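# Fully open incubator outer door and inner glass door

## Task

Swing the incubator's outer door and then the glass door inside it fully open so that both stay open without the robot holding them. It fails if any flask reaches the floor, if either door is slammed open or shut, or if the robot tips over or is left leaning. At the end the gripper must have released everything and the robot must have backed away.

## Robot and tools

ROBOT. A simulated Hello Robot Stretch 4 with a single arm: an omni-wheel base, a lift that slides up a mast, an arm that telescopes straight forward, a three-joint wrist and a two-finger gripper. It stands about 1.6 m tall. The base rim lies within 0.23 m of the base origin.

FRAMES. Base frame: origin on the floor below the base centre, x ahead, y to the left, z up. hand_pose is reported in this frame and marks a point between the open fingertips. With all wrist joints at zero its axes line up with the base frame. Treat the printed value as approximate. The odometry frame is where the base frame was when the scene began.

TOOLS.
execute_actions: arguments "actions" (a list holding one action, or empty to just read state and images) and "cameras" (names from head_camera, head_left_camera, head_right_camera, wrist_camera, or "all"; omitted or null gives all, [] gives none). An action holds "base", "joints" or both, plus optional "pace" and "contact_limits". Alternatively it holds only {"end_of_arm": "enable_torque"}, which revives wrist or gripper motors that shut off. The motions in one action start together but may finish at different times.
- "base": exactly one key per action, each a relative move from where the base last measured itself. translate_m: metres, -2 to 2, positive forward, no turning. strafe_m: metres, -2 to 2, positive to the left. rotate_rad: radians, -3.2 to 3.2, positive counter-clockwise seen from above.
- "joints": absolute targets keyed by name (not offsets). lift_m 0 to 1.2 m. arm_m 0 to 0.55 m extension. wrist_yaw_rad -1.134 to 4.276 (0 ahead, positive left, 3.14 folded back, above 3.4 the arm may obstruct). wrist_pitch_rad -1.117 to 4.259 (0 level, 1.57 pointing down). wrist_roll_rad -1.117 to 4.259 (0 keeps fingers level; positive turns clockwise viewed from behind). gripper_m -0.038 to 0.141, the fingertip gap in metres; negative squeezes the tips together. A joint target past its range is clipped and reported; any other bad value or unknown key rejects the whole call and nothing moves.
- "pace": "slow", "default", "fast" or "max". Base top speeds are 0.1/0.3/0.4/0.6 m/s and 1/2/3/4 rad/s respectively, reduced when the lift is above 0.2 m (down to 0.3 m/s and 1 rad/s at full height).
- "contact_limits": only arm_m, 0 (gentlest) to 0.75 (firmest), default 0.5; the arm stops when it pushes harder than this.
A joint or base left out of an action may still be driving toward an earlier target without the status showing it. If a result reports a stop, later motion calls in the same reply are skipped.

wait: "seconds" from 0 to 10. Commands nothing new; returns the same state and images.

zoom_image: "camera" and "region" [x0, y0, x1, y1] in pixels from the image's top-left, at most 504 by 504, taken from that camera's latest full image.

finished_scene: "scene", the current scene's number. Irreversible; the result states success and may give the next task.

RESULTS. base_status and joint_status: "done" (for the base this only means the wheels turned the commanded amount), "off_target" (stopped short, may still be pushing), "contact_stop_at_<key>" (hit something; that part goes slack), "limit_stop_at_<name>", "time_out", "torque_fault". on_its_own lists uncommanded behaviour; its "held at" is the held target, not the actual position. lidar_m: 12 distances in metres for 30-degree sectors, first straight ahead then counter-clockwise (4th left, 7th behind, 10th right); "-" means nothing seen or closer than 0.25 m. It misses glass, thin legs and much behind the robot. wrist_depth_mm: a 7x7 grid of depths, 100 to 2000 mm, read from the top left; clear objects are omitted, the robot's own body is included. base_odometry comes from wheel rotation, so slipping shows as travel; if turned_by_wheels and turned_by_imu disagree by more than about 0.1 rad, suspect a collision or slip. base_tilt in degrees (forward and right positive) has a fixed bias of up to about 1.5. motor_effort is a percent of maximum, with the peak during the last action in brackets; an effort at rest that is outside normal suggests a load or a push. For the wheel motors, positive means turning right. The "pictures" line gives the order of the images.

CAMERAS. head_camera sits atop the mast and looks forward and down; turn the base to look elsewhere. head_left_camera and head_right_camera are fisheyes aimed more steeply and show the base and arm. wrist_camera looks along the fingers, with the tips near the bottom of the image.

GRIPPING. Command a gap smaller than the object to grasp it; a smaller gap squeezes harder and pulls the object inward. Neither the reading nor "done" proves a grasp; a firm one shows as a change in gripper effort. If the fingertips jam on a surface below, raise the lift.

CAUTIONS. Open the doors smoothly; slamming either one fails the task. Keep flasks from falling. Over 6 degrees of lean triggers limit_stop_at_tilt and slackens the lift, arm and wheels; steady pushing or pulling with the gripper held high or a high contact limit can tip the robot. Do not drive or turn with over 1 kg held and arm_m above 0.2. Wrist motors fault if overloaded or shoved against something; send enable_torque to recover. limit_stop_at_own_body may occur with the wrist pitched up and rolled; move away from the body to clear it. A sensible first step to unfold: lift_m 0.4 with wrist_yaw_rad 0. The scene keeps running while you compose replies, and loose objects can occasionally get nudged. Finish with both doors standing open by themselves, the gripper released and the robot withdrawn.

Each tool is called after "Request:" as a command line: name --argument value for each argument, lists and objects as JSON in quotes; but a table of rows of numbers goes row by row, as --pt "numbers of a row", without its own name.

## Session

Request:
execute_actions --actions '[]'

Scene clock: 0.00 s.
base_odometry: x=+0.000 y=+0.000 heading=+0.000 (m, m, rad; odometry frame)
turned_by_wheels: +0.000 (rad since the last result)
turned_by_imu: +0.000 (rad since the last result)
base_tilt: forward=+0.0 right=+0.0 (deg)
lidar_m: 2.94 2.89 1.55 1.45 2.34 1.01 0.93 1.05 1.52 1.48 1.66 2.36
base_status: not commanded
joint_positions: lift_m=+0.214 arm_m=-0.002 wrist_yaw_rad=+3.076 wrist_pitch_rad=-0.017 wrist_roll_rad=-0.005 gripper_m=+0.057
joint_status: not commanded
motor_effort: lift_m=+19 arm_m=+0 wrist_yaw_rad=-2 wrist_pitch_rad=-5 wrist_roll_rad=+0 gripper_m=-4 wheel_0=+0 wheel_1=-1 wheel_2=+0 (%)
hand_pose: x=-0.1128 y=+0.1061 z=+0.3968 quat_wxyz=(+0.033, +0.008, -0.003, +0.999) (m; base frame)
wrist_depth_mm: 135 138 1863 1921 1863 1863 1863 / - 138 1863 1863 1921 1921 1921 / 105 138 248 1499 1921 1921 1921 / 114 139 1921 1921 1921 1863 1921 / 1499 1921 1921 1921 1921 1921 1863 / 1499 1499 195 1366 196 1308 1308 / 1025 946 960 122 960 854 891
pictures: head_camera, head_left_camera, head_right_camera, wrist_camera
Images, in order (width x height): head_camera 420x560, head_left_camera 420x672, head_right_camera 420x672, wrist_camera 616x392.

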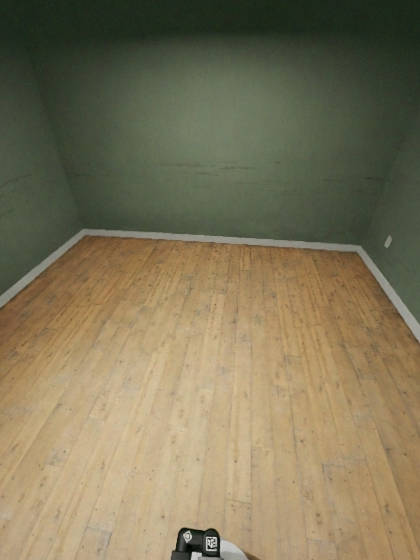

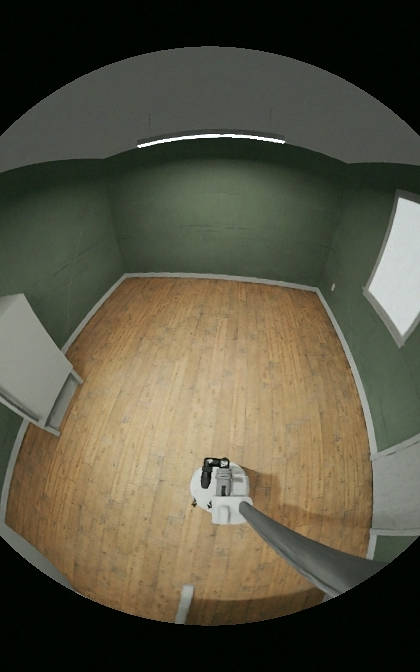

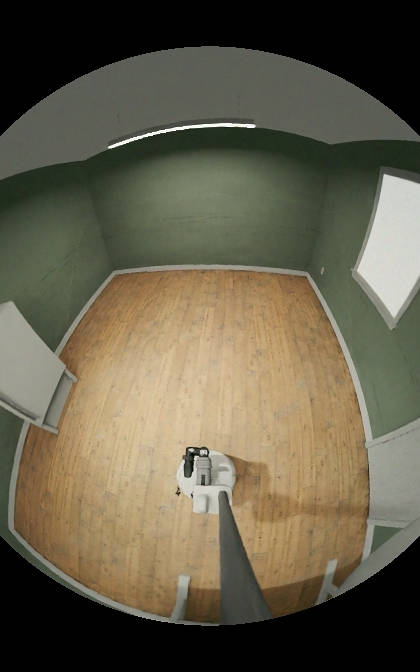

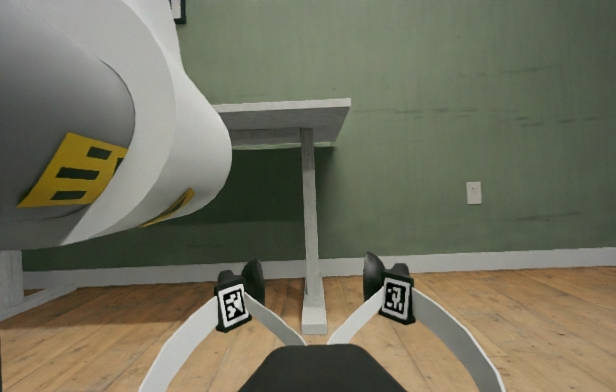

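Request:
execute_actions --actions '[{"base":{"rotate_rad":1.5},"joints":{"lift_m":0.3}}]' --cameras '["head_camera"]'

Request:
execute_actions --actions '[{"joints":{"lift_m":0.6,"wrist_yaw_rad":0,"gripper_m":0.12}}]' --cameras '["head_camera","wrist_camera"]'

Scene clock: 2.53 s.
base_odometry: x=+0.000 y=+0.000 heading=+1.500 (m, m, rad; odometry frame)
turned_by_wheels: +1.500 (rad since the last result)
turned_by_imu: +1.491 (rad since the last result)
base_tilt: forward=-0.1 right=-0.2 (deg)
lidar_m: 1.48 2.31 1.82 0.97 1.02 1.45 1.49 1.62 2.24 2.95 3.07 1.58
base_status: done
joint_positions: lift_m=+0.300 arm_m=-0.002 wrist_yaw_rad=+3.076 wrist_pitch_rad=-0.017 wrist_roll_rad=-0.005 gripper_m=+0.057
joint_status: all done
motor_effort: lift_m=+24(24) arm_m=+0(0) wrist_yaw_rad=-2(2) wrist_pitch_rad=-5(6) wrist_roll_rad=+0(1) gripper_m=-4(4) wheel_0=-1(7) wheel_1=+0(6) wheel_2=+1(6) (%)
hand_pose: x=-0.1128 y=+0.1061 z=+0.4828 quat_wxyz=(+0.033, +0.008, -0.003, +0.999) (m; base frame)
wrist_depth_mm: 136 138 1618 1661 1661 1708 1756 / - 138 1618 1661 1661 1756 1708 / 105 138 248 1661 1708 1708 1756 / 114 139 1618 1661 1661 1708 1756 / 1576 1618 1661 1661 1661 1708 1756 / 1618 1618 196 1618 197 1537 1499 / 1205 1118 1160 122 1138 1025 1060
pictures: head_camera
Images, in order (width x height): head_camera 420x560.

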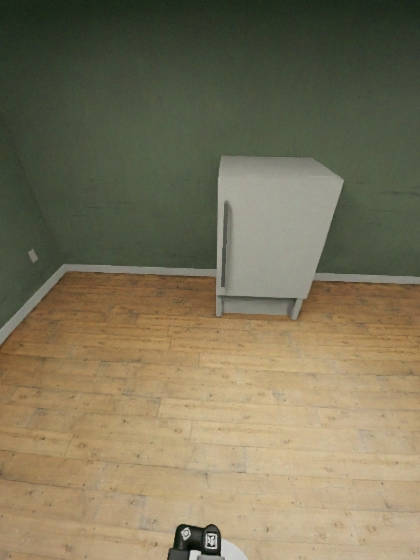

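Scene clock: 4.90 s.
base_odometry: x=+0.000 y=+0.000 heading=+1.500 (m, m, rad; odometry frame)
turned_by_wheels: +0.000 (rad since the last result)
turned_by_imu: +0.001 (rad since the last result)
base_tilt: forward=+0.0 right=+0.0 (deg)
lidar_m: 1.45 2.27 1.84 0.96 0.99 1.43 1.49 1.58 2.24 2.96 3.09 1.60
base_status: not commanded
joint_positions: lift_m=+0.600 arm_m=-0.002 wrist_yaw_rad=+0.001 wrist_pitch_rad=-0.017 wrist_roll_rad=-0.005 gripper_m=+0.120
joint_status: all done
motor_effort: lift_m=+24(26) arm_m=+0(0) wrist_yaw_rad=-3(8) wrist_pitch_rad=-6(7) wrist_roll_rad=+0(1) gripper_m=-1(3) wheel_0=-1(1) wheel_1=+0(1) wheel_2=+0(0) (%)
hand_pose: x=+0.4579 y=-0.0872 z=+0.7828 quat_wxyz=(+1.000, -0.003, -0.009, +0.000) (m; base frame)
wrist_depth_mm: 1983 1983 1983 1983 1983 1921 1983 / 1983 1983 1983 1983 1308 1983 1983 / - 1983 1983 1308 1308 1983 1983 / 1983 1983 - 1308 1308 1983 1983 / - - - 1336 1308 1983 1983 / - - 213 1336 1308 1983 1983 / 1921 1756 1808 120 1464 1430 1661
pictures: head_camera, wrist_camera
Images, in order (width x height): head_camera 420x560, wrist_camera 616x392.

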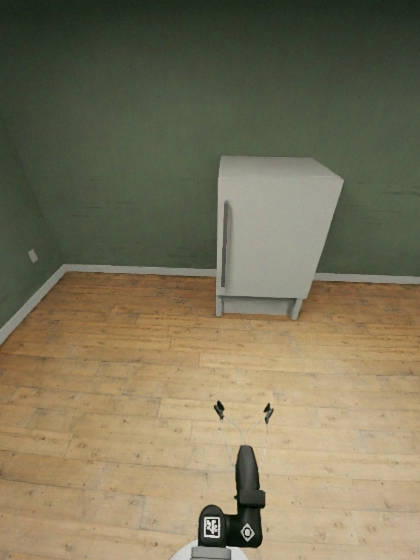

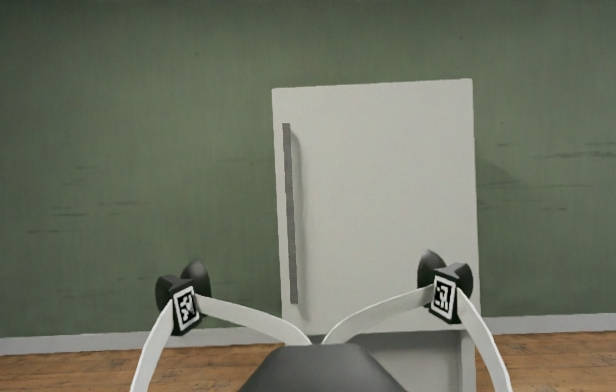

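Request:
execute_actions --actions '[{"base":{"rotate_rad":-0.07}}]' --cameras '[]'

Request:
execute_actions --actions '[{"base":{"strafe_m":0.18}}]' --cameras '[]'

Request:
execute_actions --actions '[{"base":{"translate_m":0.78},"joints":{"arm_m":0.15}}]' --cameras '["head_camera","wrist_camera"]'

Scene clock: 6.77 s.
base_odometry: x=+0.000 y=+0.000 heading=+1.430 (m, m, rad; odometry frame)
turned_by_wheels: -0.070 (rad since the last result)
turned_by_imu: -0.069 (rad since the last result)
base_tilt: forward=-0.1 right=-0.2 (deg)
lidar_m: 1.47 2.24 1.88 0.96 0.98 1.37 1.49 1.57 2.08 2.96 3.03 1.59
base_status: done
joint_positions: lift_m=+0.600 arm_m=-0.002 wrist_yaw_rad=+0.000 wrist_pitch_rad=-0.017 wrist_roll_rad=-0.005 gripper_m=+0.120
joint_status: not commanded
motor_effort: lift_m=+24(25) arm_m=+0(0) wrist_yaw_rad=-2(3) wrist_pitch_rad=-6(5) wrist_roll_rad=-1(0) gripper_m=-1(2) wheel_0=+1(4) wheel_1=-1(3) wheel_2=-1(5) (%)
hand_pose: x=+0.4578 y=-0.0873 z=+0.7828 quat_wxyz=(+1.000, -0.003, -0.009, +0.000) (m; base frame)
wrist_depth_mm: 1921 1921 1983 1983 - - - / 1921 1921 1921 1983 1983 - - / 1921 1921 1983 1308 1336 - - / 1921 1921 1983 1336 1366 - - / 1921 1983 1983 1336 1366 - - / 1983 1983 213 1366 1336 - - / 1921 1808 1756 121 1464 1618 1618
pictures: none
No camera images: the call's "cameras" was empty. Leave "cameras" out to get every camera's image.

Scene clock: 8.63 s.
base_odometry: x=-0.178 y=+0.025 heading=+1.430 (m, m, rad; odometry frame)
turned_by_wheels: +0.000 (rad since the last result)
turned_by_imu: +0.001 (rad since the last result)
base_tilt: forward=-0.1 right=-0.1 (deg)
lidar_m: 1.49 2.24 1.68 0.78 0.80 1.08 1.51 1.60 2.10 3.16 3.24 1.61
base_status: done
joint_positions: lift_m=+0.600 arm_m=-0.002 wrist_yaw_rad=+0.000 wrist_pitch_rad=-0.017 wrist_roll_rad=-0.005 gripper_m=+0.120
joint_status: not commanded
motor_effort: lift_m=+24(24) arm_m=+0(0) wrist_yaw_rad=-3(3) wrist_pitch_rad=-6(6) wrist_roll_rad=-1(1) gripper_m=-1(1) wheel_0=-1(8) wheel_1=-1(8) wheel_2=+0(0) (%)
hand_pose: x=+0.4578 y=-0.0873 z=+0.7828 quat_wxyz=(+1.000, -0.003, -0.009, +0.000) (m; base frame)
wrist_depth_mm: 1863 1921 1983 1983 1983 - - / 1863 1921 1921 1983 - - - / 1921 1921 1983 1308 1336 1336 - / 1921 1921 1921 1336 1336 1366 - / 1921 1921 - 1336 1366 1366 - / 1921 1921 212 1336 1336 1366 - / 1921 1756 1808 121 1499 1464 1661
pictures: none
No camera images: the call's "cameras" was empty. Leave "cameras" out to get every camera's image.

Scene clock: 12.73 s.
base_odometry: x=-0.069 y=+0.798 heading=+1.430 (m, m, rad; odometry frame)
turned_by_wheels: +0.000 (rad since the last result)
turned_by_imu: -0.002 (rad since the last result)
base_tilt: forward=-0.1 right=+0.0 (deg)
lidar_m: 0.68 1.45 1.73 1.63 1.03 1.14 2.29 2.40 3.18 3.10 2.16 0.79
base_status: done
joint_positions: lift_m=+0.600 arm_m=+0.149 wrist_yaw_rad=+0.000 wrist_pitch_rad=-0.017 wrist_roll_rad=-0.005 gripper_m=+0.120
joint_status: all done
motor_effort: lift_m=+23(24) arm_m=+7(4) wrist_yaw_rad=-2(3) wrist_pitch_rad=-6(5) wrist_roll_rad=-2(1) gripper_m=-1(2) wheel_0=+0(4) wheel_1=-1(5) wheel_2=+1(8) (%)
hand_pose: x=+0.6082 y=-0.0874 z=+0.7829 quat_wxyz=(+1.000, -0.003, -0.009, +0.000) (m; base frame)
wrist_depth_mm: 1008 1008 1025 375 384 389 394 / 1008 1008 1042 377 384 392 397 / 991 1008 1042 375 384 392 399 / 1008 1025 1042 379 387 392 397 / 1008 1025 1042 379 387 397 402 / 1025 1025 213 382 387 394 402 / 1025 1042 1042 120 389 394 402
pictures: head_camera, wrist_camera
Images, in order (width x height): head_camera 420x560, wrist_camera 616x392.

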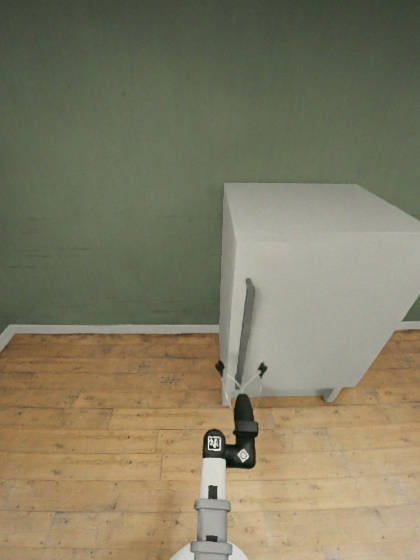

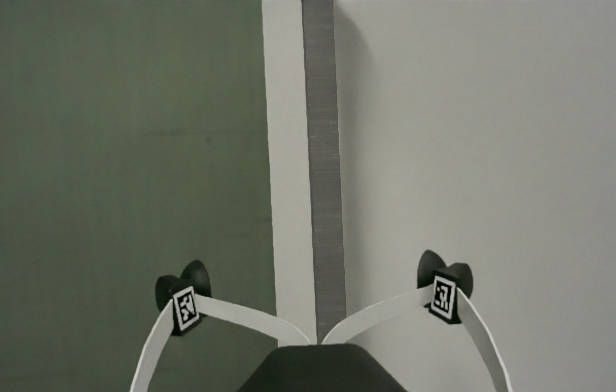

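Request:
execute_actions --actions '[{"joints":{"arm_m":0.275},"contact_limits":{"arm_m":0.2}}]' --cameras '[]'

Request:
execute_actions --actions '[{"joints":{"gripper_m":-0.02}}]' --cameras '["wrist_camera"]'

Request:
execute_actions --actions '[{"base":{"translate_m":-0.08},"joints":{"wrist_yaw_rad":0.05},"pace":"slow"}]' --cameras '[]'

Request:
execute_actions --actions '[{"base":{"strafe_m":-0.06},"joints":{"wrist_yaw_rad":0.2,"arm_m":0.22},"pace":"slow"}]' --cameras '["head_camera","wrist_camera"]'

Scene clock: 15.83 s.
base_odometry: x=-0.069 y=+0.798 heading=+1.430 (m, m, rad; odometry frame)
turned_by_wheels: +0.000 (rad since the last result)
turned_by_imu: +0.001 (rad since the last result)
base_tilt: forward=+0.0 right=-0.1 (deg)
lidar_m: 0.68 1.42 1.73 1.62 1.02 1.16 2.30 2.40 3.15 3.10 2.17 0.78
base_status: not commanded
joint_positions: lift_m=+0.600 arm_m=+0.274 wrist_yaw_rad=+0.000 wrist_pitch_rad=-0.017 wrist_roll_rad=-0.005 gripper_m=+0.120
joint_status: all done
motor_effort: lift_m=+23(23) arm_m=+7(8) wrist_yaw_rad=-2(1) wrist_pitch_rad=-7(7) wrist_roll_rad=-1(1) gripper_m=-2(2) wheel_0=+0(0) wheel_1=-1(1) wheel_2=+1(1) (%)
contact_limits: arm_m 0.2
hand_pose: x=+0.7331 y=-0.0874 z=+0.7829 quat_wxyz=(+1.000, -0.003, -0.009, +0.000) (m; base frame)
wrist_depth_mm: 878 891 904 191 257 260 264 / 878 904 904 252 257 262 265 / 891 904 917 253 258 263 265 / 904 891 917 253 259 263 267 / 891 904 917 254 259 264 267 / 891 904 212 198 213 265 268 / 904 904 917 121 263 264 268
pictures: none
No camera images: the call's "cameras" was empty. Leave "cameras" out to get every camera's image.

Scene clock: 18.03 s.
base_odometry: x=-0.069 y=+0.798 heading=+1.428 (m, m, rad; odometry frame)
turned_by_wheels: -0.001 (rad since the last result)
turned_by_imu: -0.001 (rad since the last result)
base_tilt: forward=-0.2 right=-0.1 (deg)
lidar_m: 0.69 1.44 1.73 1.62 1.03 1.15 2.30 2.42 3.15 3.09 2.13 0.78
base_status: not commanded
joint_positions: lift_m=+0.600 arm_m=+0.275 wrist_yaw_rad=-0.006 wrist_pitch_rad=-0.017 wrist_roll_rad=-0.005 gripper_m=-0.019
joint_status: all done
on_its_own: wrist_yaw_rad is at rest, and its effort (+15) is outside its rest range (-13 to +13)
motor_effort: lift_m=+23(23) arm_m=+1(7) wrist_yaw_rad=+15(28) wrist_pitch_rad=-7(8) wrist_roll_rad=+0(1) gripper_m=-27(27) wheel_0=-11(11) wheel_1=-6(5) wheel_2=-2(4) (%)
hand_pose: x=+0.7337 y=-0.0891 z=+0.7828 quat_wxyz=(+1.000, -0.003, -0.008, -0.003) (m; base frame)
wrist_depth_mm: 878 891 904 183 258 263 267 / 878 891 904 185 258 264 267 / 878 891 904 185 258 264 267 / 878 891 904 186 259 264 268 / 878 904 904 186 262 265 270 / 891 904 184 186 182 265 272 / 878 891 917 148 263 265 271
pictures: wrist_camera
Images, in order (width x height): wrist_camera 616x392.

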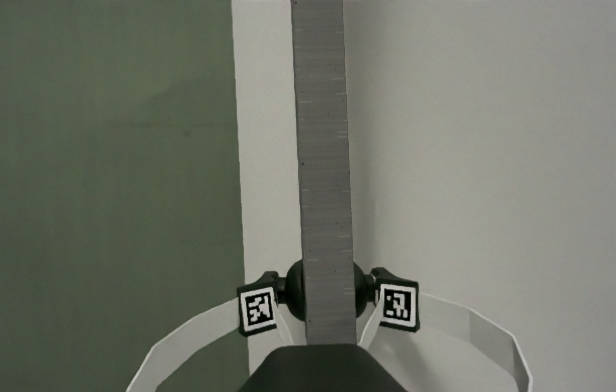

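Scene clock: 20.10 s.
base_odometry: x=-0.080 y=+0.719 heading=+1.428 (m, m, rad; odometry frame)
turned_by_wheels: +0.000 (rad since the last result)
turned_by_imu: -0.027 (rad since the last result)
base_tilt: forward=-0.1 right=-0.2 (deg)
lidar_m: 0.79 1.49 1.73 1.61 0.96 1.09 2.21 2.30 2.96 3.12 2.34 0.87
base_status: done
joint_positions: lift_m=+0.600 arm_m=+0.275 wrist_yaw_rad=+0.049 wrist_pitch_rad=-0.017 wrist_roll_rad=-0.005 gripper_m=-0.020
joint_status: all done
motor_effort: lift_m=+23(23) arm_m=+0(1) wrist_yaw_rad=+0(46) wrist_pitch_rad=-5(6) wrist_roll_rad=-1(1) gripper_m=-15(28) wheel_0=-2(26) wheel_1=-2(11) wheel_2=+1(4) (%)
hand_pose: x=+0.7383 y=-0.0731 z=+0.7829 quat_wxyz=(+1.000, -0.002, -0.009, +0.025) (m; base frame)
wrist_depth_mm: 960 976 976 324 329 330 336 / 960 976 991 324 329 332 336 / 976 991 991 325 330 332 336 / 976 976 991 327 330 334 338 / 960 976 991 259 330 336 338 / 976 976 991 200 181 336 340 / 976 991 991 120 332 334 342
pictures: none
No camera images: the call's "cameras" was empty. Leave "cameras" out to get every camera's image.

Scene clock: 21.87 s.
base_odometry: x=-0.021 y=+0.710 heading=+1.428 (m, m, rad; odometry frame)
turned_by_wheels: +0.000 (rad since the last result)
turned_by_imu: +0.001 (rad since the last result)
base_tilt: forward=+0.1 right=+0.0 (deg)
lidar_m: 0.74 1.51 1.78 1.66 1.04 1.17 2.23 2.31 2.97 3.07 2.34 0.87
base_status: done
joint_positions: lift_m=+0.600 arm_m=+0.221 wrist_yaw_rad=+0.200 wrist_pitch_rad=-0.017 wrist_roll_rad=-0.005 gripper_m=-0.020
joint_status: all done
motor_effort: lift_m=+23(23) arm_m=-7(12) wrist_yaw_rad=-1(2) wrist_pitch_rad=-6(6) wrist_roll_rad=-1(1) gripper_m=-15(16) wheel_0=+1(5) wheel_1=-2(5) wheel_2=+1(2) (%)
hand_pose: x=+0.6922 y=-0.0285 z=+0.7829 quat_wxyz=(+0.995, -0.002, -0.009, +0.100) (m; base frame)
wrist_depth_mm: 1118 1098 1060 368 359 353 343 / 1138 1098 1078 373 362 355 347 / 1138 1118 1078 375 364 355 347 / 1138 1098 1098 375 366 357 349 / 1160 1098 1078 304 366 357 351 / 1160 1118 1078 200 181 359 351 / 1160 1118 1078 120 368 355 353
pictures: head_camera, wrist_camera
Images, in order (width x height): head_camera 420x560, wrist_camera 616x392.

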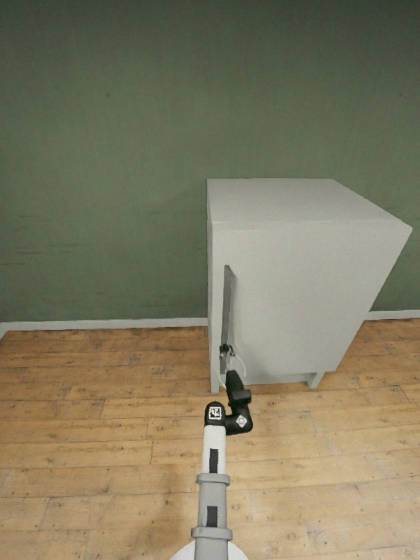

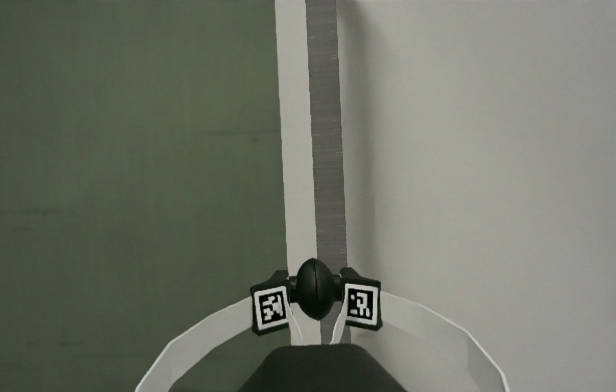

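Request:
execute_actions --actions '[{"base":{"strafe_m":0.06},"joints":{"wrist_yaw_rad":0,"gripper_m":0.1}}]' --cameras '["wrist_camera"]'

Request:
execute_actions --actions '[{"joints":{"arm_m":0.37},"contact_limits":{"arm_m":0.2}}]' --cameras '["wrist_camera"]'

Request:
execute_actions --actions '[{"joints":{"gripper_m":-0.03}}]' --cameras '["wrist_camera"]'

Request:
execute_actions --actions '[{"joints":{"arm_m":0.29},"pace":"slow"}]' --cameras '["head_camera","wrist_camera"]'

Scene clock: 24.70 s.
base_odometry: x=-0.080 y=+0.719 heading=+1.428 (m, m, rad; odometry frame)
turned_by_wheels: +0.000 (rad since the last result)
turned_by_imu: +0.001 (rad since the last result)
base_tilt: forward=+0.0 right=+0.0 (deg)
lidar_m: 0.75 1.50 1.72 1.61 0.94 1.07 2.21 2.31 2.95 3.13 2.31 0.87
base_status: done
joint_positions: lift_m=+0.600 arm_m=+0.221 wrist_yaw_rad=+0.000 wrist_pitch_rad=-0.017 wrist_roll_rad=-0.005 gripper_m=+0.100
joint_status: all done
motor_effort: lift_m=+23(23) arm_m=-7(7) wrist_yaw_rad=-3(9) wrist_pitch_rad=-5(8) wrist_roll_rad=+0(0) gripper_m=-1(15) wheel_0=+0(8) wheel_1=-2(10) wheel_2=+0(1) (%)
hand_pose: x=+0.6806 y=-0.0873 z=+0.7829 quat_wxyz=(+1.000, -0.003, -0.009, +0.000) (m; base frame)
wrist_depth_mm: 991 1008 1025 382 392 402 410 / 991 1008 1025 382 392 404 413 / 991 1025 1025 382 394 402 415 / 991 1025 1042 384 394 404 413 / 991 1008 1042 387 394 404 413 / 1008 1008 195 387 221 407 415 / 1008 1008 1042 123 399 404 418
pictures: wrist_camera
Images, in order (width x height): wrist_camera 616x392.

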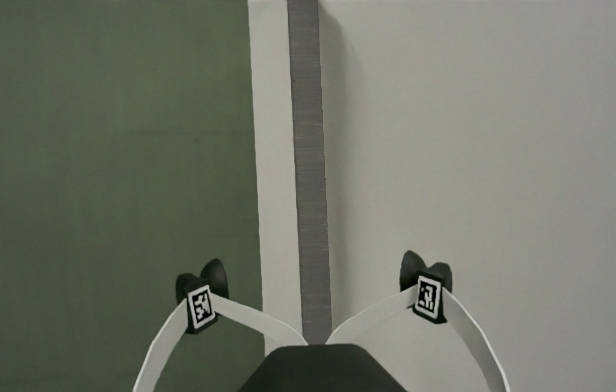

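Scene clock: 26.20 s.
base_odometry: x=-0.080 y=+0.719 heading=+1.428 (m, m, rad; odometry frame)
turned_by_wheels: +0.000 (rad since the last result)
turned_by_imu: +0.000 (rad since the last result)
base_tilt: forward=+0.1 right=-0.1 (deg)
lidar_m: 0.77 1.50 1.70 1.59 0.96 1.12 2.24 2.31 2.97 3.12 2.32 0.88
base_status: not commanded
joint_positions: lift_m=+0.600 arm_m=+0.369 wrist_yaw_rad=+0.000 wrist_pitch_rad=-0.017 wrist_roll_rad=-0.005 gripper_m=+0.100
joint_status: all done
motor_effort: lift_m=+23(23) arm_m=+7(11) wrist_yaw_rad=-2(3) wrist_pitch_rad=-8(7) wrist_roll_rad=-1(1) gripper_m=-2(3) wheel_0=+0(0) wheel_1=-2(2) wheel_2=+1(1) (%)
contact_limits: arm_m 0.2
hand_pose: x=+0.8281 y=-0.0874 z=+0.7829 quat_wxyz=(+1.000, -0.003, -0.009, +0.000) (m; base frame)
wrist_depth_mm: 854 866 233 167 242 249 253 / 854 866 878 168 243 248 253 / 854 866 878 169 243 249 254 / 854 878 878 169 244 250 255 / 854 878 236 170 244 250 256 / 854 878 195 170 222 251 256 / 866 878 904 122 246 251 256
pictures: wrist_camera
Images, in order (width x height): wrist_camera 616x392.

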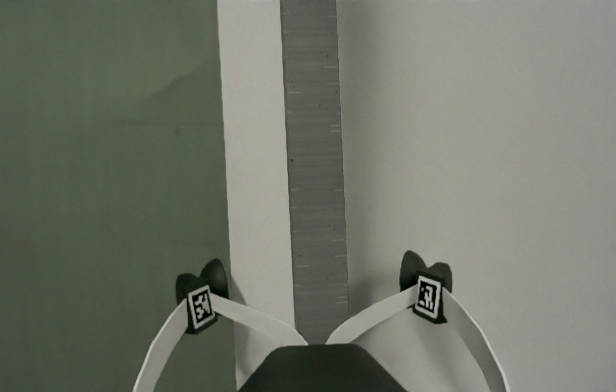

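Scene clock: 28.20 s.
base_odometry: x=-0.080 y=+0.719 heading=+1.428 (m, m, rad; odometry frame)
turned_by_wheels: +0.000 (rad since the last result)
turned_by_imu: +0.000 (rad since the last result)
base_tilt: forward=+0.1 right=-0.2 (deg)
lidar_m: 0.79 1.52 1.73 1.61 0.98 1.07 2.22 2.30 2.95 3.13 2.31 0.88
base_status: not commanded
joint_positions: lift_m=+0.600 arm_m=+0.370 wrist_yaw_rad=-0.001 wrist_pitch_rad=-0.017 wrist_roll_rad=-0.005 gripper_m=-0.029
joint_status: all done
motor_effort: lift_m=+23(23) arm_m=+2(7) wrist_yaw_rad=+0(72) wrist_pitch_rad=-7(9) wrist_roll_rad=-1(1) gripper_m=-19(33) wheel_0=-2(11) wheel_1=-2(5) wheel_2=+0(14) (%)
hand_pose: x=+0.8289 y=-0.0877 z=+0.7828 quat_wxyz=(+1.000, -0.003, -0.008, +0.000) (m; base frame)
wrist_depth_mm: 854 866 233 167 241 248 252 / 854 866 234 167 242 248 254 / 854 866 878 168 242 249 254 / 866 878 891 168 244 249 255 / 866 878 891 169 244 250 255 / 854 878 236 169 180 251 256 / 854 866 564 126 246 249 256
pictures: wrist_camera
Images, in order (width x height): wrist_camera 616x392.

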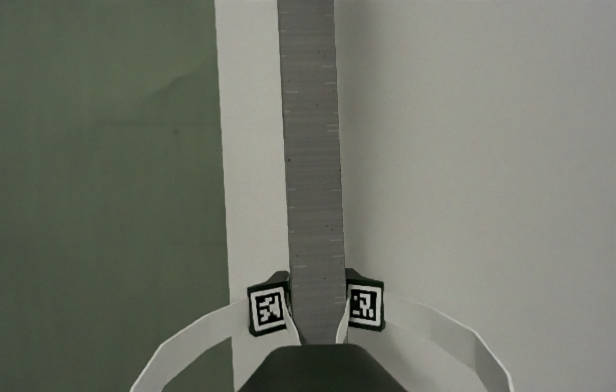

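Scene clock: 30.27 s.
base_odometry: x=-0.080 y=+0.719 heading=+1.425 (m, m, rad; odometry frame)
turned_by_wheels: -0.002 (rad since the last result)
turned_by_imu: -0.002 (rad since the last result)
base_tilt: forward=+0.0 right=-0.1 (deg)
lidar_m: 0.67 1.51 1.75 1.60 0.96 1.10 2.22 2.30 2.97 3.12 2.35 0.81
base_status: not commanded
joint_positions: lift_m=+0.600 arm_m=+0.292 wrist_yaw_rad=-0.017 wrist_pitch_rad=-0.017 wrist_roll_rad=-0.005 gripper_m=-0.029
joint_status: all done
on_its_own: wrist_yaw_rad is at rest, and its effort (+47) is outside its rest range (-13 to +13)
motor_effort: lift_m=+23(23) arm_m=-9(15) wrist_yaw_rad=+47(47) wrist_pitch_rad=-8(9) wrist_roll_rad=-2(1) gripper_m=-19(23) wheel_0=-16(16) wheel_1=-8(8) wheel_2=-8(8) (%)
hand_pose: x=+0.7495 y=-0.0923 z=+0.7828 quat_wxyz=(+1.000, -0.003, -0.008, -0.008) (m; base frame)
wrist_depth_mm: 917 931 225 166 249 266 285 / 917 931 225 166 249 267 283 / 904 946 257 170 250 268 285 / 917 946 960 175 251 268 285 / 917 946 960 180 251 268 286 / 917 946 227 178 176 270 287 / 917 946 224 128 254 264 289
pictures: head_camera, wrist_camera
Images, in order (width x height): head_camera 420x560, wrist_camera 616x392.

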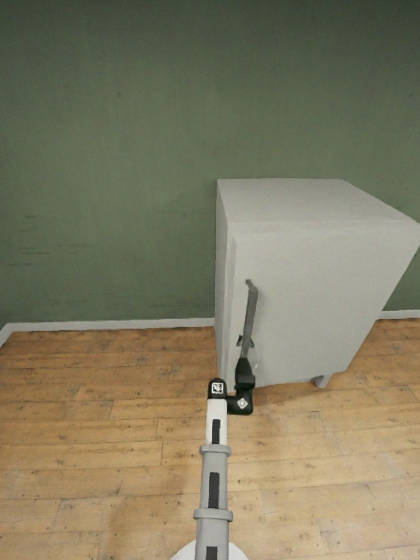

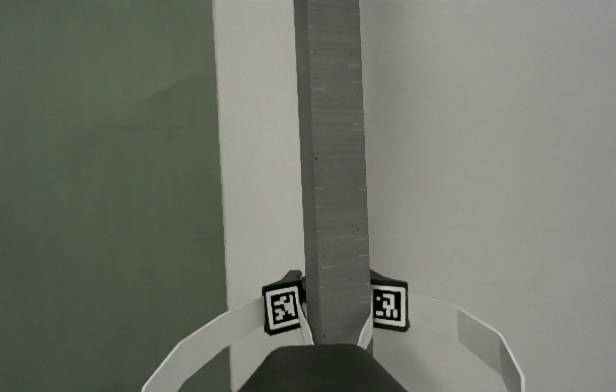

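Request:
execute_actions --actions '[{"base":{"strafe_m":-0.06},"joints":{"wrist_yaw_rad":0.13,"arm_m":0.25},"pace":"slow"}]' --cameras '[]'

Request:
execute_actions --actions '[{"base":{"strafe_m":-0.06},"joints":{"wrist_yaw_rad":0.28,"arm_m":0.21},"pace":"slow"}]' --cameras '[]'

Request:
execute_actions --actions '[{"base":{"strafe_m":-0.075},"joints":{"wrist_yaw_rad":0.43,"arm_m":0.15},"pace":"slow"}]' --cameras '[]'

Request:
execute_actions --actions '[{"base":{"strafe_m":-0.08},"joints":{"wrist_yaw_rad":0.58,"arm_m":0.095},"pace":"slow"}]' --cameras '["head_camera","wrist_camera"]'

Scene clock: 33.20 s.
base_odometry: x=-0.021 y=+0.710 heading=+1.427 (m, m, rad; odometry frame)
turned_by_wheels: +0.001 (rad since the last result)
turned_by_imu: -0.019 (rad since the last result)
base_tilt: forward=+0.1 right=-0.2 (deg)
lidar_m: 0.65 1.52 1.81 1.66 1.05 1.17 2.24 2.29 2.88 3.05 2.41 0.82
base_status: done
joint_positions: lift_m=+0.600 arm_m=+0.251 wrist_yaw_rad=+0.139 wrist_pitch_rad=-0.017 wrist_roll_rad=-0.005 gripper_m=-0.030
joint_status: all done
on_its_own: wrist_yaw_rad is at rest, and its effort (-28) is outside its rest range (-13 to +13)
motor_effort: lift_m=+23(23) arm_m=-6(6) wrist_yaw_rad=-28(79) wrist_pitch_rad=-9(7) wrist_roll_rad=+0(1) gripper_m=-17(20) wheel_0=+10(19) wheel_1=+2(16) wheel_2=+4(13) (%)
hand_pose: x=+0.7198 y=-0.0465 z=+0.7828 quat_wxyz=(+0.998, -0.002, -0.009, +0.070) (m; base frame)
wrist_depth_mm: 1042 1025 229 165 244 253 262 / 1025 1025 230 166 245 254 262 / 1042 1025 231 166 245 254 262 / 1060 1042 233 167 246 255 263 / 1042 1042 234 168 247 256 265 / 1060 1042 182 168 180 256 265 / 1060 1042 234 126 249 254 265
pictures: none
No camera images: the call's "cameras" was empty. Leave "cameras" out to get every camera's image.

Scene clock: 34.93 s.
base_odometry: x=+0.039 y=+0.701 heading=+1.428 (m, m, rad; odometry frame)
turned_by_wheels: +0.001 (rad since the last result)
turned_by_imu: +0.002 (rad since the last result)
base_tilt: forward=+0.1 right=-0.1 (deg)
lidar_m: 0.60 1.51 1.88 1.72 1.05 1.27 2.22 2.29 2.82 3.01 2.42 0.78
base_status: done
joint_positions: lift_m=+0.600 arm_m=+0.211 wrist_yaw_rad=+0.292 wrist_pitch_rad=-0.017 wrist_roll_rad=-0.005 gripper_m=-0.030
joint_status: all done
on_its_own: wrist_yaw_rad is at rest, and its effort (-36) is outside its rest range (-13 to +13)
motor_effort: lift_m=+23(23) arm_m=-6(10) wrist_yaw_rad=-36(33) wrist_pitch_rad=-10(9) wrist_roll_rad=-1(1) gripper_m=-18(20) wheel_0=+11(12) wheel_1=+2(8) wheel_2=+4(4) (%)
hand_pose: x=+0.6833 y=-0.0007 z=+0.7828 quat_wxyz=(+0.989, -0.001, -0.009, +0.145) (m; base frame)
wrist_depth_mm: 1205 1160 232 165 237 240 242 / 1229 1160 235 166 238 241 243 / 1229 1160 235 166 238 242 244 / 1255 1182 236 167 240 242 245 / 1255 1182 236 167 240 243 245 / 1255 1205 180 167 179 244 246 / 1281 1205 1160 122 242 244 247
pictures: none
No camera images: the call's "cameras" was empty. Leave "cameras" out to get every camera's image.

Scene clock: 36.83 s.
base_odometry: x=+0.113 y=+0.691 heading=+1.429 (m, m, rad; odometry frame)
turned_by_wheels: +0.001 (rad since the last result)
turned_by_imu: +0.002 (rad since the last result)
base_tilt: forward=+0.0 right=-0.1 (deg)
lidar_m: 0.56 1.50 1.94 1.79 1.14 1.39 2.20 2.27 2.90 2.91 2.44 0.77
base_status: done
joint_positions: lift_m=+0.600 arm_m=+0.151 wrist_yaw_rad=+0.442 wrist_pitch_rad=-0.017 wrist_roll_rad=-0.005 gripper_m=-0.030
joint_status: all done
on_its_own: wrist_yaw_rad is at rest, and its effort (-37) is outside its rest range (-13 to +13)
motor_effort: lift_m=+23(23) arm_m=-5(9) wrist_yaw_rad=-37(34) wrist_pitch_rad=-7(8) wrist_roll_rad=-1(1) gripper_m=-18(20) wheel_0=+11(12) wheel_1=+2(6) wheel_2=+3(5) (%)
hand_pose: x=+0.6199 y=+0.0445 z=+0.7828 quat_wxyz=(+0.976, -0.001, -0.009, +0.219) (m; base frame)
wrist_depth_mm: 1576 1397 234 164 234 234 234 / 1537 1397 234 165 235 235 235 / 1576 1430 236 165 236 235 236 / 1576 1430 236 166 236 236 236 / 1618 1430 1308 166 236 236 237 / 1618 1430 181 167 179 237 237 / 1576 1430 1308 121 238 238 237
pictures: none
No camera images: the call's "cameras" was empty. Leave "cameras" out to get every camera's image.

Scene clock: 38.77 s.
base_odometry: x=+0.192 y=+0.679 heading=+1.430 (m, m, rad; odometry frame)
turned_by_wheels: +0.001 (rad since the last result)
turned_by_imu: +0.001 (rad since the last result)
base_tilt: forward=+0.1 right=-0.3 (deg)
lidar_m: 0.48 0.55 1.96 1.87 1.20 1.48 2.21 2.28 2.91 2.82 2.44 0.78
base_status: done
joint_positions: lift_m=+0.600 arm_m=+0.096 wrist_yaw_rad=+0.591 wrist_pitch_rad=-0.017 wrist_roll_rad=-0.005 gripper_m=-0.030
joint_status: all done
on_its_own: wrist_yaw_rad is at rest, and its effort (-33) is outside its rest range (-13 to +13)
motor_effort: lift_m=+23(23) arm_m=-5(11) wrist_yaw_rad=-33(33) wrist_pitch_rad=-6(8) wrist_roll_rad=+0(0) gripper_m=-17(19) wheel_0=+10(9) wheel_1=+3(9) wheel_2=+2(3) (%)
hand_pose: x=+0.5551 y=+0.0881 z=+0.7828 quat_wxyz=(+0.957, +0.000, -0.009, +0.291) (m; base frame)
wrist_depth_mm: 1863 1708 235 164 231 229 229 / 1808 1756 236 165 232 231 229 / 1808 1708 1499 165 233 232 230 / 1808 1756 1499 166 234 233 230 / 1808 1756 1537 166 235 233 231 / 1808 1808 182 167 180 234 232 / 1756 1661 1537 123 236 234 233
pictures: head_camera, wrist_camera
Images, in order (width x height): head_camera 420x560, wrist_camera 616x392.

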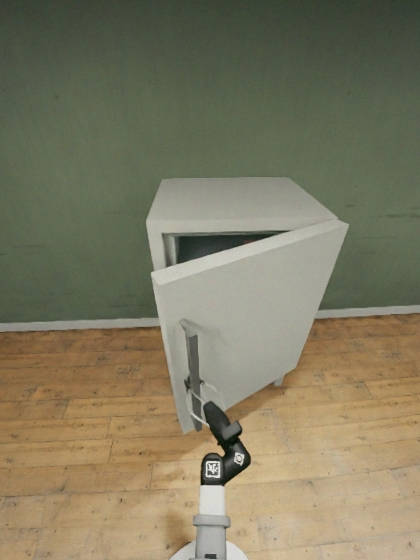

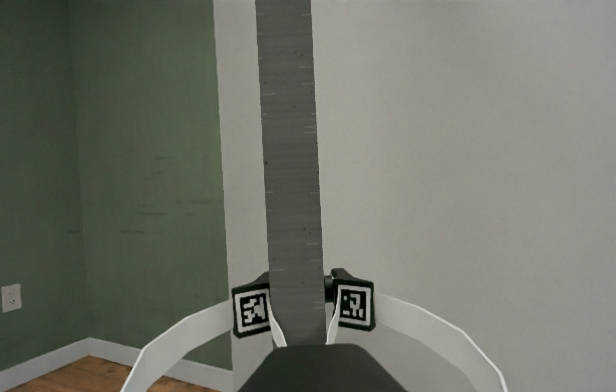

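Request:
execute_actions --actions '[{"base":{"translate_m":-0.1},"joints":{"arm_m":0.17,"wrist_yaw_rad":0.63},"pace":"slow"}]' --cameras '[]'

Request:
execute_actions --actions '[{"base":{"translate_m":-0.1},"joints":{"arm_m":0.25,"wrist_yaw_rad":0.68},"pace":"slow"}]' --cameras '[]'

Request:
execute_actions --actions '[{"base":{"strafe_m":-0.08},"joints":{"wrist_yaw_rad":0.82,"arm_m":0.225},"pace":"slow"}]' --cameras '[]'

Request:
execute_actions --actions '[{"base":{"strafe_m":-0.09},"joints":{"wrist_yaw_rad":0.97,"arm_m":0.21},"pace":"slow"}]' --cameras '["head_camera","wrist_camera"]'

Scene clock: 42.40 s.
base_odometry: x=+0.178 y=+0.580 heading=+1.429 (m, m, rad; odometry frame)
turned_by_wheels: -0.001 (rad since the last result)
turned_by_imu: +0.000 (rad since the last result)
base_tilt: forward=+0.1 right=-0.1 (deg)
lidar_m: 0.56 1.07 2.02 1.87 1.16 1.45 2.07 2.18 2.77 2.86 2.61 0.87
base_status: done
joint_positions: lift_m=+0.600 arm_m=+0.169 wrist_yaw_rad=+0.618 wrist_pitch_rad=-0.017 wrist_roll_rad=-0.005 gripper_m=-0.030
joint_status: all done
on_its_own: wrist_yaw_rad is at rest, and its effort (+33) is outside its rest range (-13 to +13)
motor_effort: lift_m=+23(23) arm_m=+5(7) wrist_yaw_rad=+33(31) wrist_pitch_rad=-8(5) wrist_roll_rad=+0(0) gripper_m=-19(21) wheel_0=-9(9) wheel_1=-6(6) wheel_2=-3(6) (%)
hand_pose: x=+0.6258 y=+0.0959 z=+0.7828 quat_wxyz=(+0.953, +0.000, -0.009, +0.304) (m; base frame)
wrist_depth_mm: 1808 1808 1576 166 235 235 234 / 1808 1808 1576 166 236 236 235 / 1808 1863 1537 167 236 235 236 / 1808 1863 1537 167 236 236 236 / 1808 1863 1576 167 237 237 236 / 1808 1863 1537 168 178 238 237 / 1756 1708 1537 139 240 238 238
pictures: none
No camera images: the call's "cameras" was empty. Leave "cameras" out to get every camera's image.

Scene clock: 44.67 s.
base_odometry: x=+0.164 y=+0.482 heading=+1.426 (m, m, rad; odometry frame)
turned_by_wheels: -0.003 (rad since the last result)
turned_by_imu: -0.010 (rad since the last result)
base_tilt: forward=+0.0 right=+0.1 (deg)
lidar_m: 0.64 1.74 2.03 1.86 1.08 1.43 2.00 2.05 2.63 2.87 2.77 1.01
base_status: done
joint_positions: lift_m=+0.600 arm_m=+0.250 wrist_yaw_rad=+0.652 wrist_pitch_rad=-0.017 wrist_roll_rad=-0.005 gripper_m=-0.030
joint_status: wrist_yaw_rad off_target (ended at +0.652, target +0.680); the others done
on_its_own: wrist_yaw_rad is at rest, and its effort (+78) is outside its rest range (-13 to +13)
motor_effort: lift_m=+23(23) arm_m=+1(2) wrist_yaw_rad=+78(78) wrist_pitch_rad=-7(6) wrist_roll_rad=+1(0) gripper_m=-17(17) wheel_0=-24(22) wheel_1=-11(13) wheel_2=-7(7) (%)
hand_pose: x=+0.7029 y=+0.1056 z=+0.7828 quat_wxyz=(+0.947, +0.000, -0.009, +0.320) (m; base frame)
wrist_depth_mm: 1863 1863 1576 230 231 232 232 / 1808 1863 1576 231 231 233 233 / 1808 1921 1576 231 233 234 234 / 1808 1921 1618 233 233 234 235 / 1808 1921 1618 234 235 235 235 / 1756 1921 1618 180 169 236 236 / 1708 1808 1537 138 236 236 236
pictures: none
No camera images: the call's "cameras" was empty. Leave "cameras" out to get every camera's image.

Scene clock: 46.63 s.
base_odometry: x=+0.243 y=+0.470 heading=+1.426 (m, m, rad; odometry frame)
turned_by_wheels: +0.001 (rad since the last result)
turned_by_imu: -0.090 (rad since the last result)
base_tilt: forward=+0.0 right=-0.1 (deg)
lidar_m: 0.60 0.65 2.02 1.92 1.18 1.35 1.98 2.06 2.47 2.80 2.80 1.92
base_status: done
joint_positions: lift_m=+0.600 arm_m=+0.226 wrist_yaw_rad=+0.827 wrist_pitch_rad=-0.017 wrist_roll_rad=-0.005 gripper_m=-0.029
joint_status: all done
on_its_own: wrist_yaw_rad is at rest, and its effort (-21) is outside its rest range (-13 to +13)
motor_effort: lift_m=+23(23) arm_m=-6(16) wrist_yaw_rad=-21(88) wrist_pitch_rad=-9(8) wrist_roll_rad=+0(0) gripper_m=-18(19) wheel_0=+6(26) wheel_1=+2(16) wheel_2=+0(9) (%)
hand_pose: x=+0.6566 y=+0.1530 z=+0.7829 quat_wxyz=(+0.916, +0.001, -0.009, +0.402) (m; base frame)
wrist_depth_mm: 1808 - 236 165 233 233 232 / 1808 - 1808 166 235 233 232 / 1808 - 1808 167 235 235 233 / 1756 - 1863 167 236 236 234 / 1756 - 1863 167 236 236 235 / 1756 - 181 168 180 236 236 / 1756 1708 1661 124 238 236 236
pictures: none
No camera images: the call's "cameras" was empty. Leave "cameras" out to get every camera's image.

Scene clock: 48.67 s.
base_odometry: x=+0.332 y=+0.457 heading=+1.427 (m, m, rad; odometry frame)
turned_by_wheels: +0.001 (rad since the last result)
turned_by_imu: +0.000 (rad since the last result)
base_tilt: forward=+0.0 right=-0.1 (deg)
lidar_m: 0.58 0.58 2.09 2.00 1.27 1.50 1.98 2.04 2.46 2.71 2.68 1.94
base_status: done
joint_positions: lift_m=+0.600 arm_m=+0.211 wrist_yaw_rad=+0.979 wrist_pitch_rad=-0.017 wrist_roll_rad=-0.006 gripper_m=-0.030
joint_status: all done
on_its_own: wrist_yaw_rad is at rest, and its effort (-27) is outside its rest range (-13 to +13)
motor_effort: lift_m=+23(23) arm_m=-5(11) wrist_yaw_rad=-27(66) wrist_pitch_rad=-7(7) wrist_roll_rad=+0(1) gripper_m=-19(19) wheel_0=+7(10) wheel_1=+2(14) wheel_2=+0(4) (%)
hand_pose: x=+0.6153 y=+0.1906 z=+0.7829 quat_wxyz=(+0.883, +0.002, -0.009, +0.470) (m; base frame)
wrist_depth_mm: 1808 - - 166 230 227 224 / 1756 - - 167 231 228 224 / 1756 - - 167 233 228 224 / 1808 - - 167 232 229 226 / 1756 - - 168 234 230 226 / 1756 - 182 168 180 230 227 / 1756 1661 1618 126 235 229 228
pictures: head_camera, wrist_camera
Images, in order (width x height): head_camera 420x560, wrist_camera 616x392.

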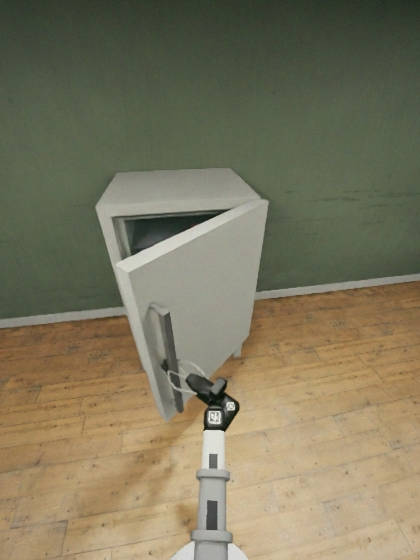

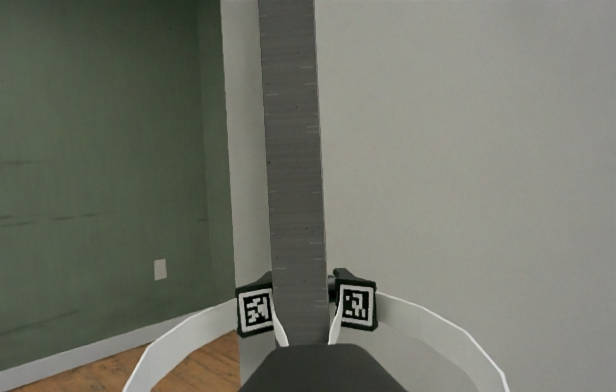

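Request:
execute_actions --actions '[{"joints":{"gripper_m":0.1}}]' --cameras '[]'

Request:
execute_actions --actions '[{"base":{"strafe_m":-0.13},"joints":{"arm_m":0.1}}]' --cameras '[]'

Request:
execute_actions --actions '[{"base":{"translate_m":-0.3},"joints":{"arm_m":0,"wrist_yaw_rad":0,"gripper_m":0}}]' --cameras '[]'

Request:
execute_actions --actions '[{"base":{"strafe_m":1.0}}]' --cameras '[]'

Request:
execute_actions --actions '[{"base":{"rotate_rad":-1.45}}]' --cameras '["head_camera","head_left_camera"]'

Scene clock: 52.23 s.
base_odometry: x=+0.332 y=+0.457 heading=+1.426 (m, m, rad; odometry frame)
turned_by_wheels: -0.001 (rad since the last result)
turned_by_imu: +0.000 (rad since the last result)
base_tilt: forward=+0.1 right=-0.2 (deg)
lidar_m: 0.58 0.59 2.09 2.02 1.26 1.51 1.98 2.02 2.46 2.71 2.72 1.92
base_status: not commanded
joint_positions: lift_m=+0.600 arm_m=+0.211 wrist_yaw_rad=+0.971 wrist_pitch_rad=-0.017 wrist_roll_rad=-0.005 gripper_m=+0.100
joint_status: all done
motor_effort: lift_m=+23(23) arm_m=-5(5) wrist_yaw_rad=-4(29) wrist_pitch_rad=-5(7) wrist_roll_rad=+0(1) gripper_m=-2(21) wheel_0=+2(7) wheel_1=+0(2) wheel_2=-1(0) (%)
hand_pose: x=+0.6168 y=+0.1887 z=+0.7829 quat_wxyz=(+0.885, +0.002, -0.009, +0.466) (m; base frame)
wrist_depth_mm: 1756 - 251 245 242 238 235 / 1808 - - 201 242 239 236 / 1808 - - 180 243 239 236 / 1756 - - 180 245 240 237 / 1756 - 253 181 245 242 238 / 1756 - 195 180 221 241 239 / 1756 1708 1708 123 247 242 239
pictures: none
No camera images: the call's "cameras" was empty. Leave "cameras" out to get every camera's image.

Scene clock: 53.87 s.
base_odometry: x=+0.460 y=+0.438 heading=+1.426 (m, m, rad; odometry frame)
turned_by_wheels: +0.000 (rad since the last result)
turned_by_imu: +0.000 (rad since the last result)
base_tilt: forward=+0.2 right=-0.1 (deg)
lidar_m: 0.82 0.64 2.07 2.14 1.39 1.62 1.98 1.97 2.39 2.57 2.61 1.95
base_status: done
joint_positions: lift_m=+0.600 arm_m=+0.101 wrist_yaw_rad=+0.970 wrist_pitch_rad=-0.017 wrist_roll_rad=-0.005 gripper_m=+0.100
joint_status: all done
motor_effort: lift_m=+23(23) arm_m=-7(5) wrist_yaw_rad=-2(4) wrist_pitch_rad=-6(8) wrist_roll_rad=+0(1) gripper_m=-3(2) wheel_0=+0(8) wheel_1=+0(9) wheel_2=-1(0) (%)
hand_pose: x=+0.5073 y=+0.1885 z=+0.7829 quat_wxyz=(+0.885, +0.002, -0.009, +0.466) (m; base frame)
wrist_depth_mm: 1921 - - 415 407 402 397 / 1808 - - 415 410 404 399 / 1921 - - 415 410 407 402 / 1863 - - 418 415 404 402 / 1863 - - 421 418 410 402 / 1808 - 195 421 222 407 404 / 1808 1708 1756 123 415 410 404
pictures: none
No camera images: the call's "cameras" was empty. Leave "cameras" out to get every camera's image.

Scene clock: 56.33 s.
base_odometry: x=+0.417 y=+0.141 heading=+1.426 (m, m, rad; odometry frame)
turned_by_wheels: +0.000 (rad since the last result)
turned_by_imu: +0.002 (rad since the last result)
base_tilt: forward=+0.2 right=-0.1 (deg)
lidar_m: 1.04 0.92 2.33 1.26 1.29 1.56 1.67 1.69 2.01 2.61 2.64 2.30
base_status: done
joint_positions: lift_m=+0.600 arm_m=+0.001 wrist_yaw_rad=+0.000 wrist_pitch_rad=-0.017 wrist_roll_rad=-0.005 gripper_m=+0.000
joint_status: all done
motor_effort: lift_m=+23(23) arm_m=-7(7) wrist_yaw_rad=-3(9) wrist_pitch_rad=-8(6) wrist_roll_rad=+0(0) gripper_m=-8(6) wheel_0=-1(7) wheel_1=+1(3) wheel_2=-1(8) (%)
hand_pose: x=+0.4606 y=-0.0873 z=+0.7829 quat_wxyz=(+1.000, -0.003, -0.009, +0.000) (m; base frame)
wrist_depth_mm: 683 831 1808 1921 1983 - - / 668 778 946 1921 1983 - - / 683 778 946 1921 - - - / 676 768 946 1863 - - - / 691 768 946 1182 - - - / 691 768 854 191 183 - - / 1618 750 931 120 1708 1576 1618
pictures: none
No camera images: the call's "cameras" was empty. Leave "cameras" out to get every camera's image.

Scene clock: 61.00 s.
base_odometry: x=-0.572 y=+0.285 heading=+1.426 (m, m, rad; odometry frame)
turned_by_wheels: +0.000 (rad since the last result)
turned_by_imu: +0.003 (rad since the last result)
base_tilt: forward=+0.0 right=+0.0 (deg)
lidar_m: 1.42 1.82 1.26 1.07 0.33 0.39 0.75 1.89 2.31 3.65 3.37 1.08
base_status: done
joint_positions: lift_m=+0.600 arm_m=+0.001 wrist_yaw_rad=+0.000 wrist_pitch_rad=-0.017 wrist_roll_rad=-0.005 gripper_m=+0.000
joint_status: not commanded
motor_effort: lift_m=+23(23) arm_m=-7(7) wrist_yaw_rad=-3(3) wrist_pitch_rad=-5(8) wrist_roll_rad=+0(0) gripper_m=-7(7) wheel_0=+0(8) wheel_1=-2(7) wheel_2=-1(1) (%)
hand_pose: x=+0.4606 y=-0.0874 z=+0.7829 quat_wxyz=(+1.000, -0.003, -0.009, +0.000) (m; base frame)
wrist_depth_mm: 1464 1537 1618 1708 1756 1863 1983 / 1464 1537 1618 1661 1229 1255 1229 / 1430 1537 1618 1661 1255 1537 1308 / 1464 1537 1618 1708 1281 1576 1308 / 1464 1537 1618 1661 1281 1576 1008 / 1464 1537 1576 191 183 1281 1255 / 1464 1537 1618 120 1138 1205 1281
pictures: none
No camera images: the call's "cameras" was empty. Leave "cameras" out to get every camera's image.

Scene clock: 63.00 s.
base_odometry: x=-0.573 y=+0.285 heading=-0.024 (m, m, rad; odometry frame)
turned_by_wheels: -1.450 (rad since the last result)
turned_by_imu: -1.440 (rad since the last result)
base_tilt: forward=+0.1 right=-0.1 (deg)
lidar_m: 3.63 1.11 1.05 1.81 1.72 1.18 0.76 0.32 0.40 0.97 1.91 2.52
base_status: done
joint_positions: lift_m=+0.600 arm_m=+0.001 wrist_yaw_rad=+0.000 wrist_pitch_rad=-0.017 wrist_roll_rad=-0.005 gripper_m=+0.000
joint_status: not commanded
motor_effort: lift_m=+23(23) arm_m=-7(7) wrist_yaw_rad=-2(3) wrist_pitch_rad=-7(6) wrist_roll_rad=-1(1) gripper_m=-7(7) wheel_0=+0(5) wheel_1=+0(6) wheel_2=-1(6) (%)
hand_pose: x=+0.4606 y=-0.0874 z=+0.7829 quat_wxyz=(+1.000, -0.003, -0.009, +0.000) (m; base frame)
wrist_depth_mm: - - - - - - - / - - - - - - - / - - - - - - - / - - - - - - - / - - - - - - - / - - - 191 183 - - / 1863 1808 1661 120 1708 1537 1661
pictures: head_camera, head_left_camera
Images, in order (width x height): head_camera 420x560, head_left_camera 420x672.

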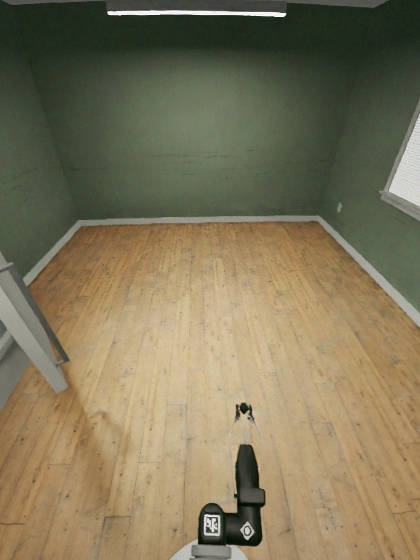

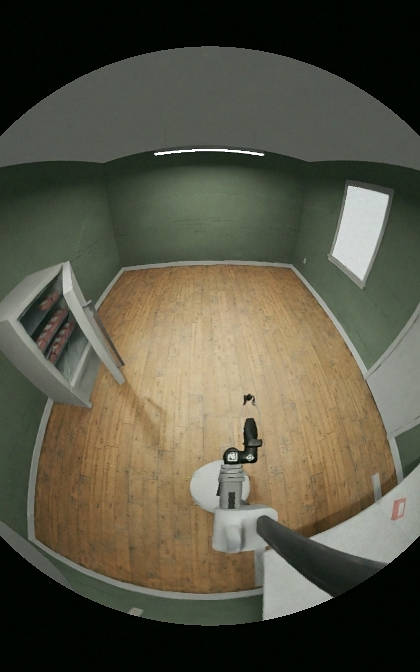

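Request:
execute_actions --actions '[{"base":{"strafe_m":1.05}}]' --cameras '["head_camera","head_left_camera"]'

Scene clock: 68.53 s.
base_odometry: x=-0.547 y=+1.335 heading=-0.024 (m, m, rad; odometry frame)
turned_by_wheels: +0.000 (rad since the last result)
turned_by_imu: +0.003 (rad since the last result)
base_tilt: forward=-0.1 right=-0.1 (deg)
lidar_m: 0.70 0.53 0.70 0.76 0.80 1.06 1.17 1.20 1.28 1.27 2.98 0.71
base_status: done
joint_positions: lift_m=+0.600 arm_m=+0.001 wrist_yaw_rad=+0.000 wrist_pitch_rad=-0.017 wrist_roll_rad=-0.005 gripper_m=+0.000
joint_status: not commanded
motor_effort: lift_m=+23(23) arm_m=-7(7) wrist_yaw_rad=-2(2) wrist_pitch_rad=-5(8) wrist_roll_rad=+0(0) gripper_m=-6(7) wheel_0=+0(8) wheel_1=-1(8) wheel_2=+0(2) (%)
hand_pose: x=+0.4606 y=-0.0874 z=+0.7829 quat_wxyz=(+1.000, -0.003, -0.009, +0.000) (m; base frame)
wrist_depth_mm: 627 - 732 559 488 - - / 854 891 741 559 484 - - / 798 917 750 569 484 - - / 878 931 768 574 484 - - / 878 904 768 559 492 - - / 723 904 741 191 184 - - / 878 904 715 120 480 1499 1661
pictures: head_camera, head_left_camera
Images, in order (width x height): head_camera 420x560, head_left_camera 420x672.

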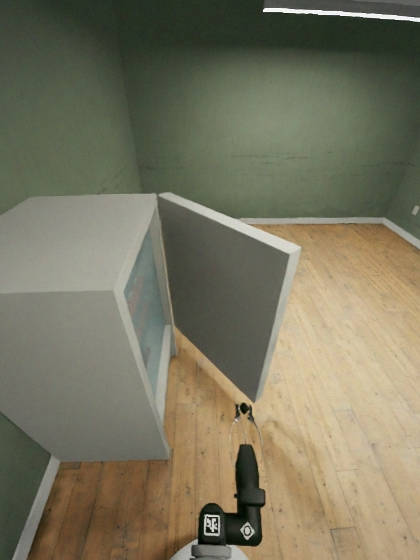

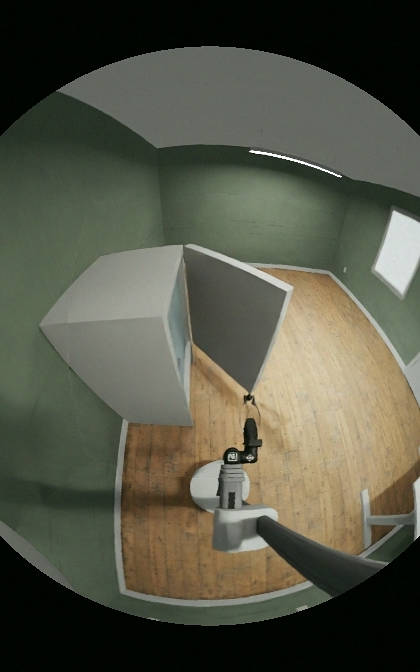

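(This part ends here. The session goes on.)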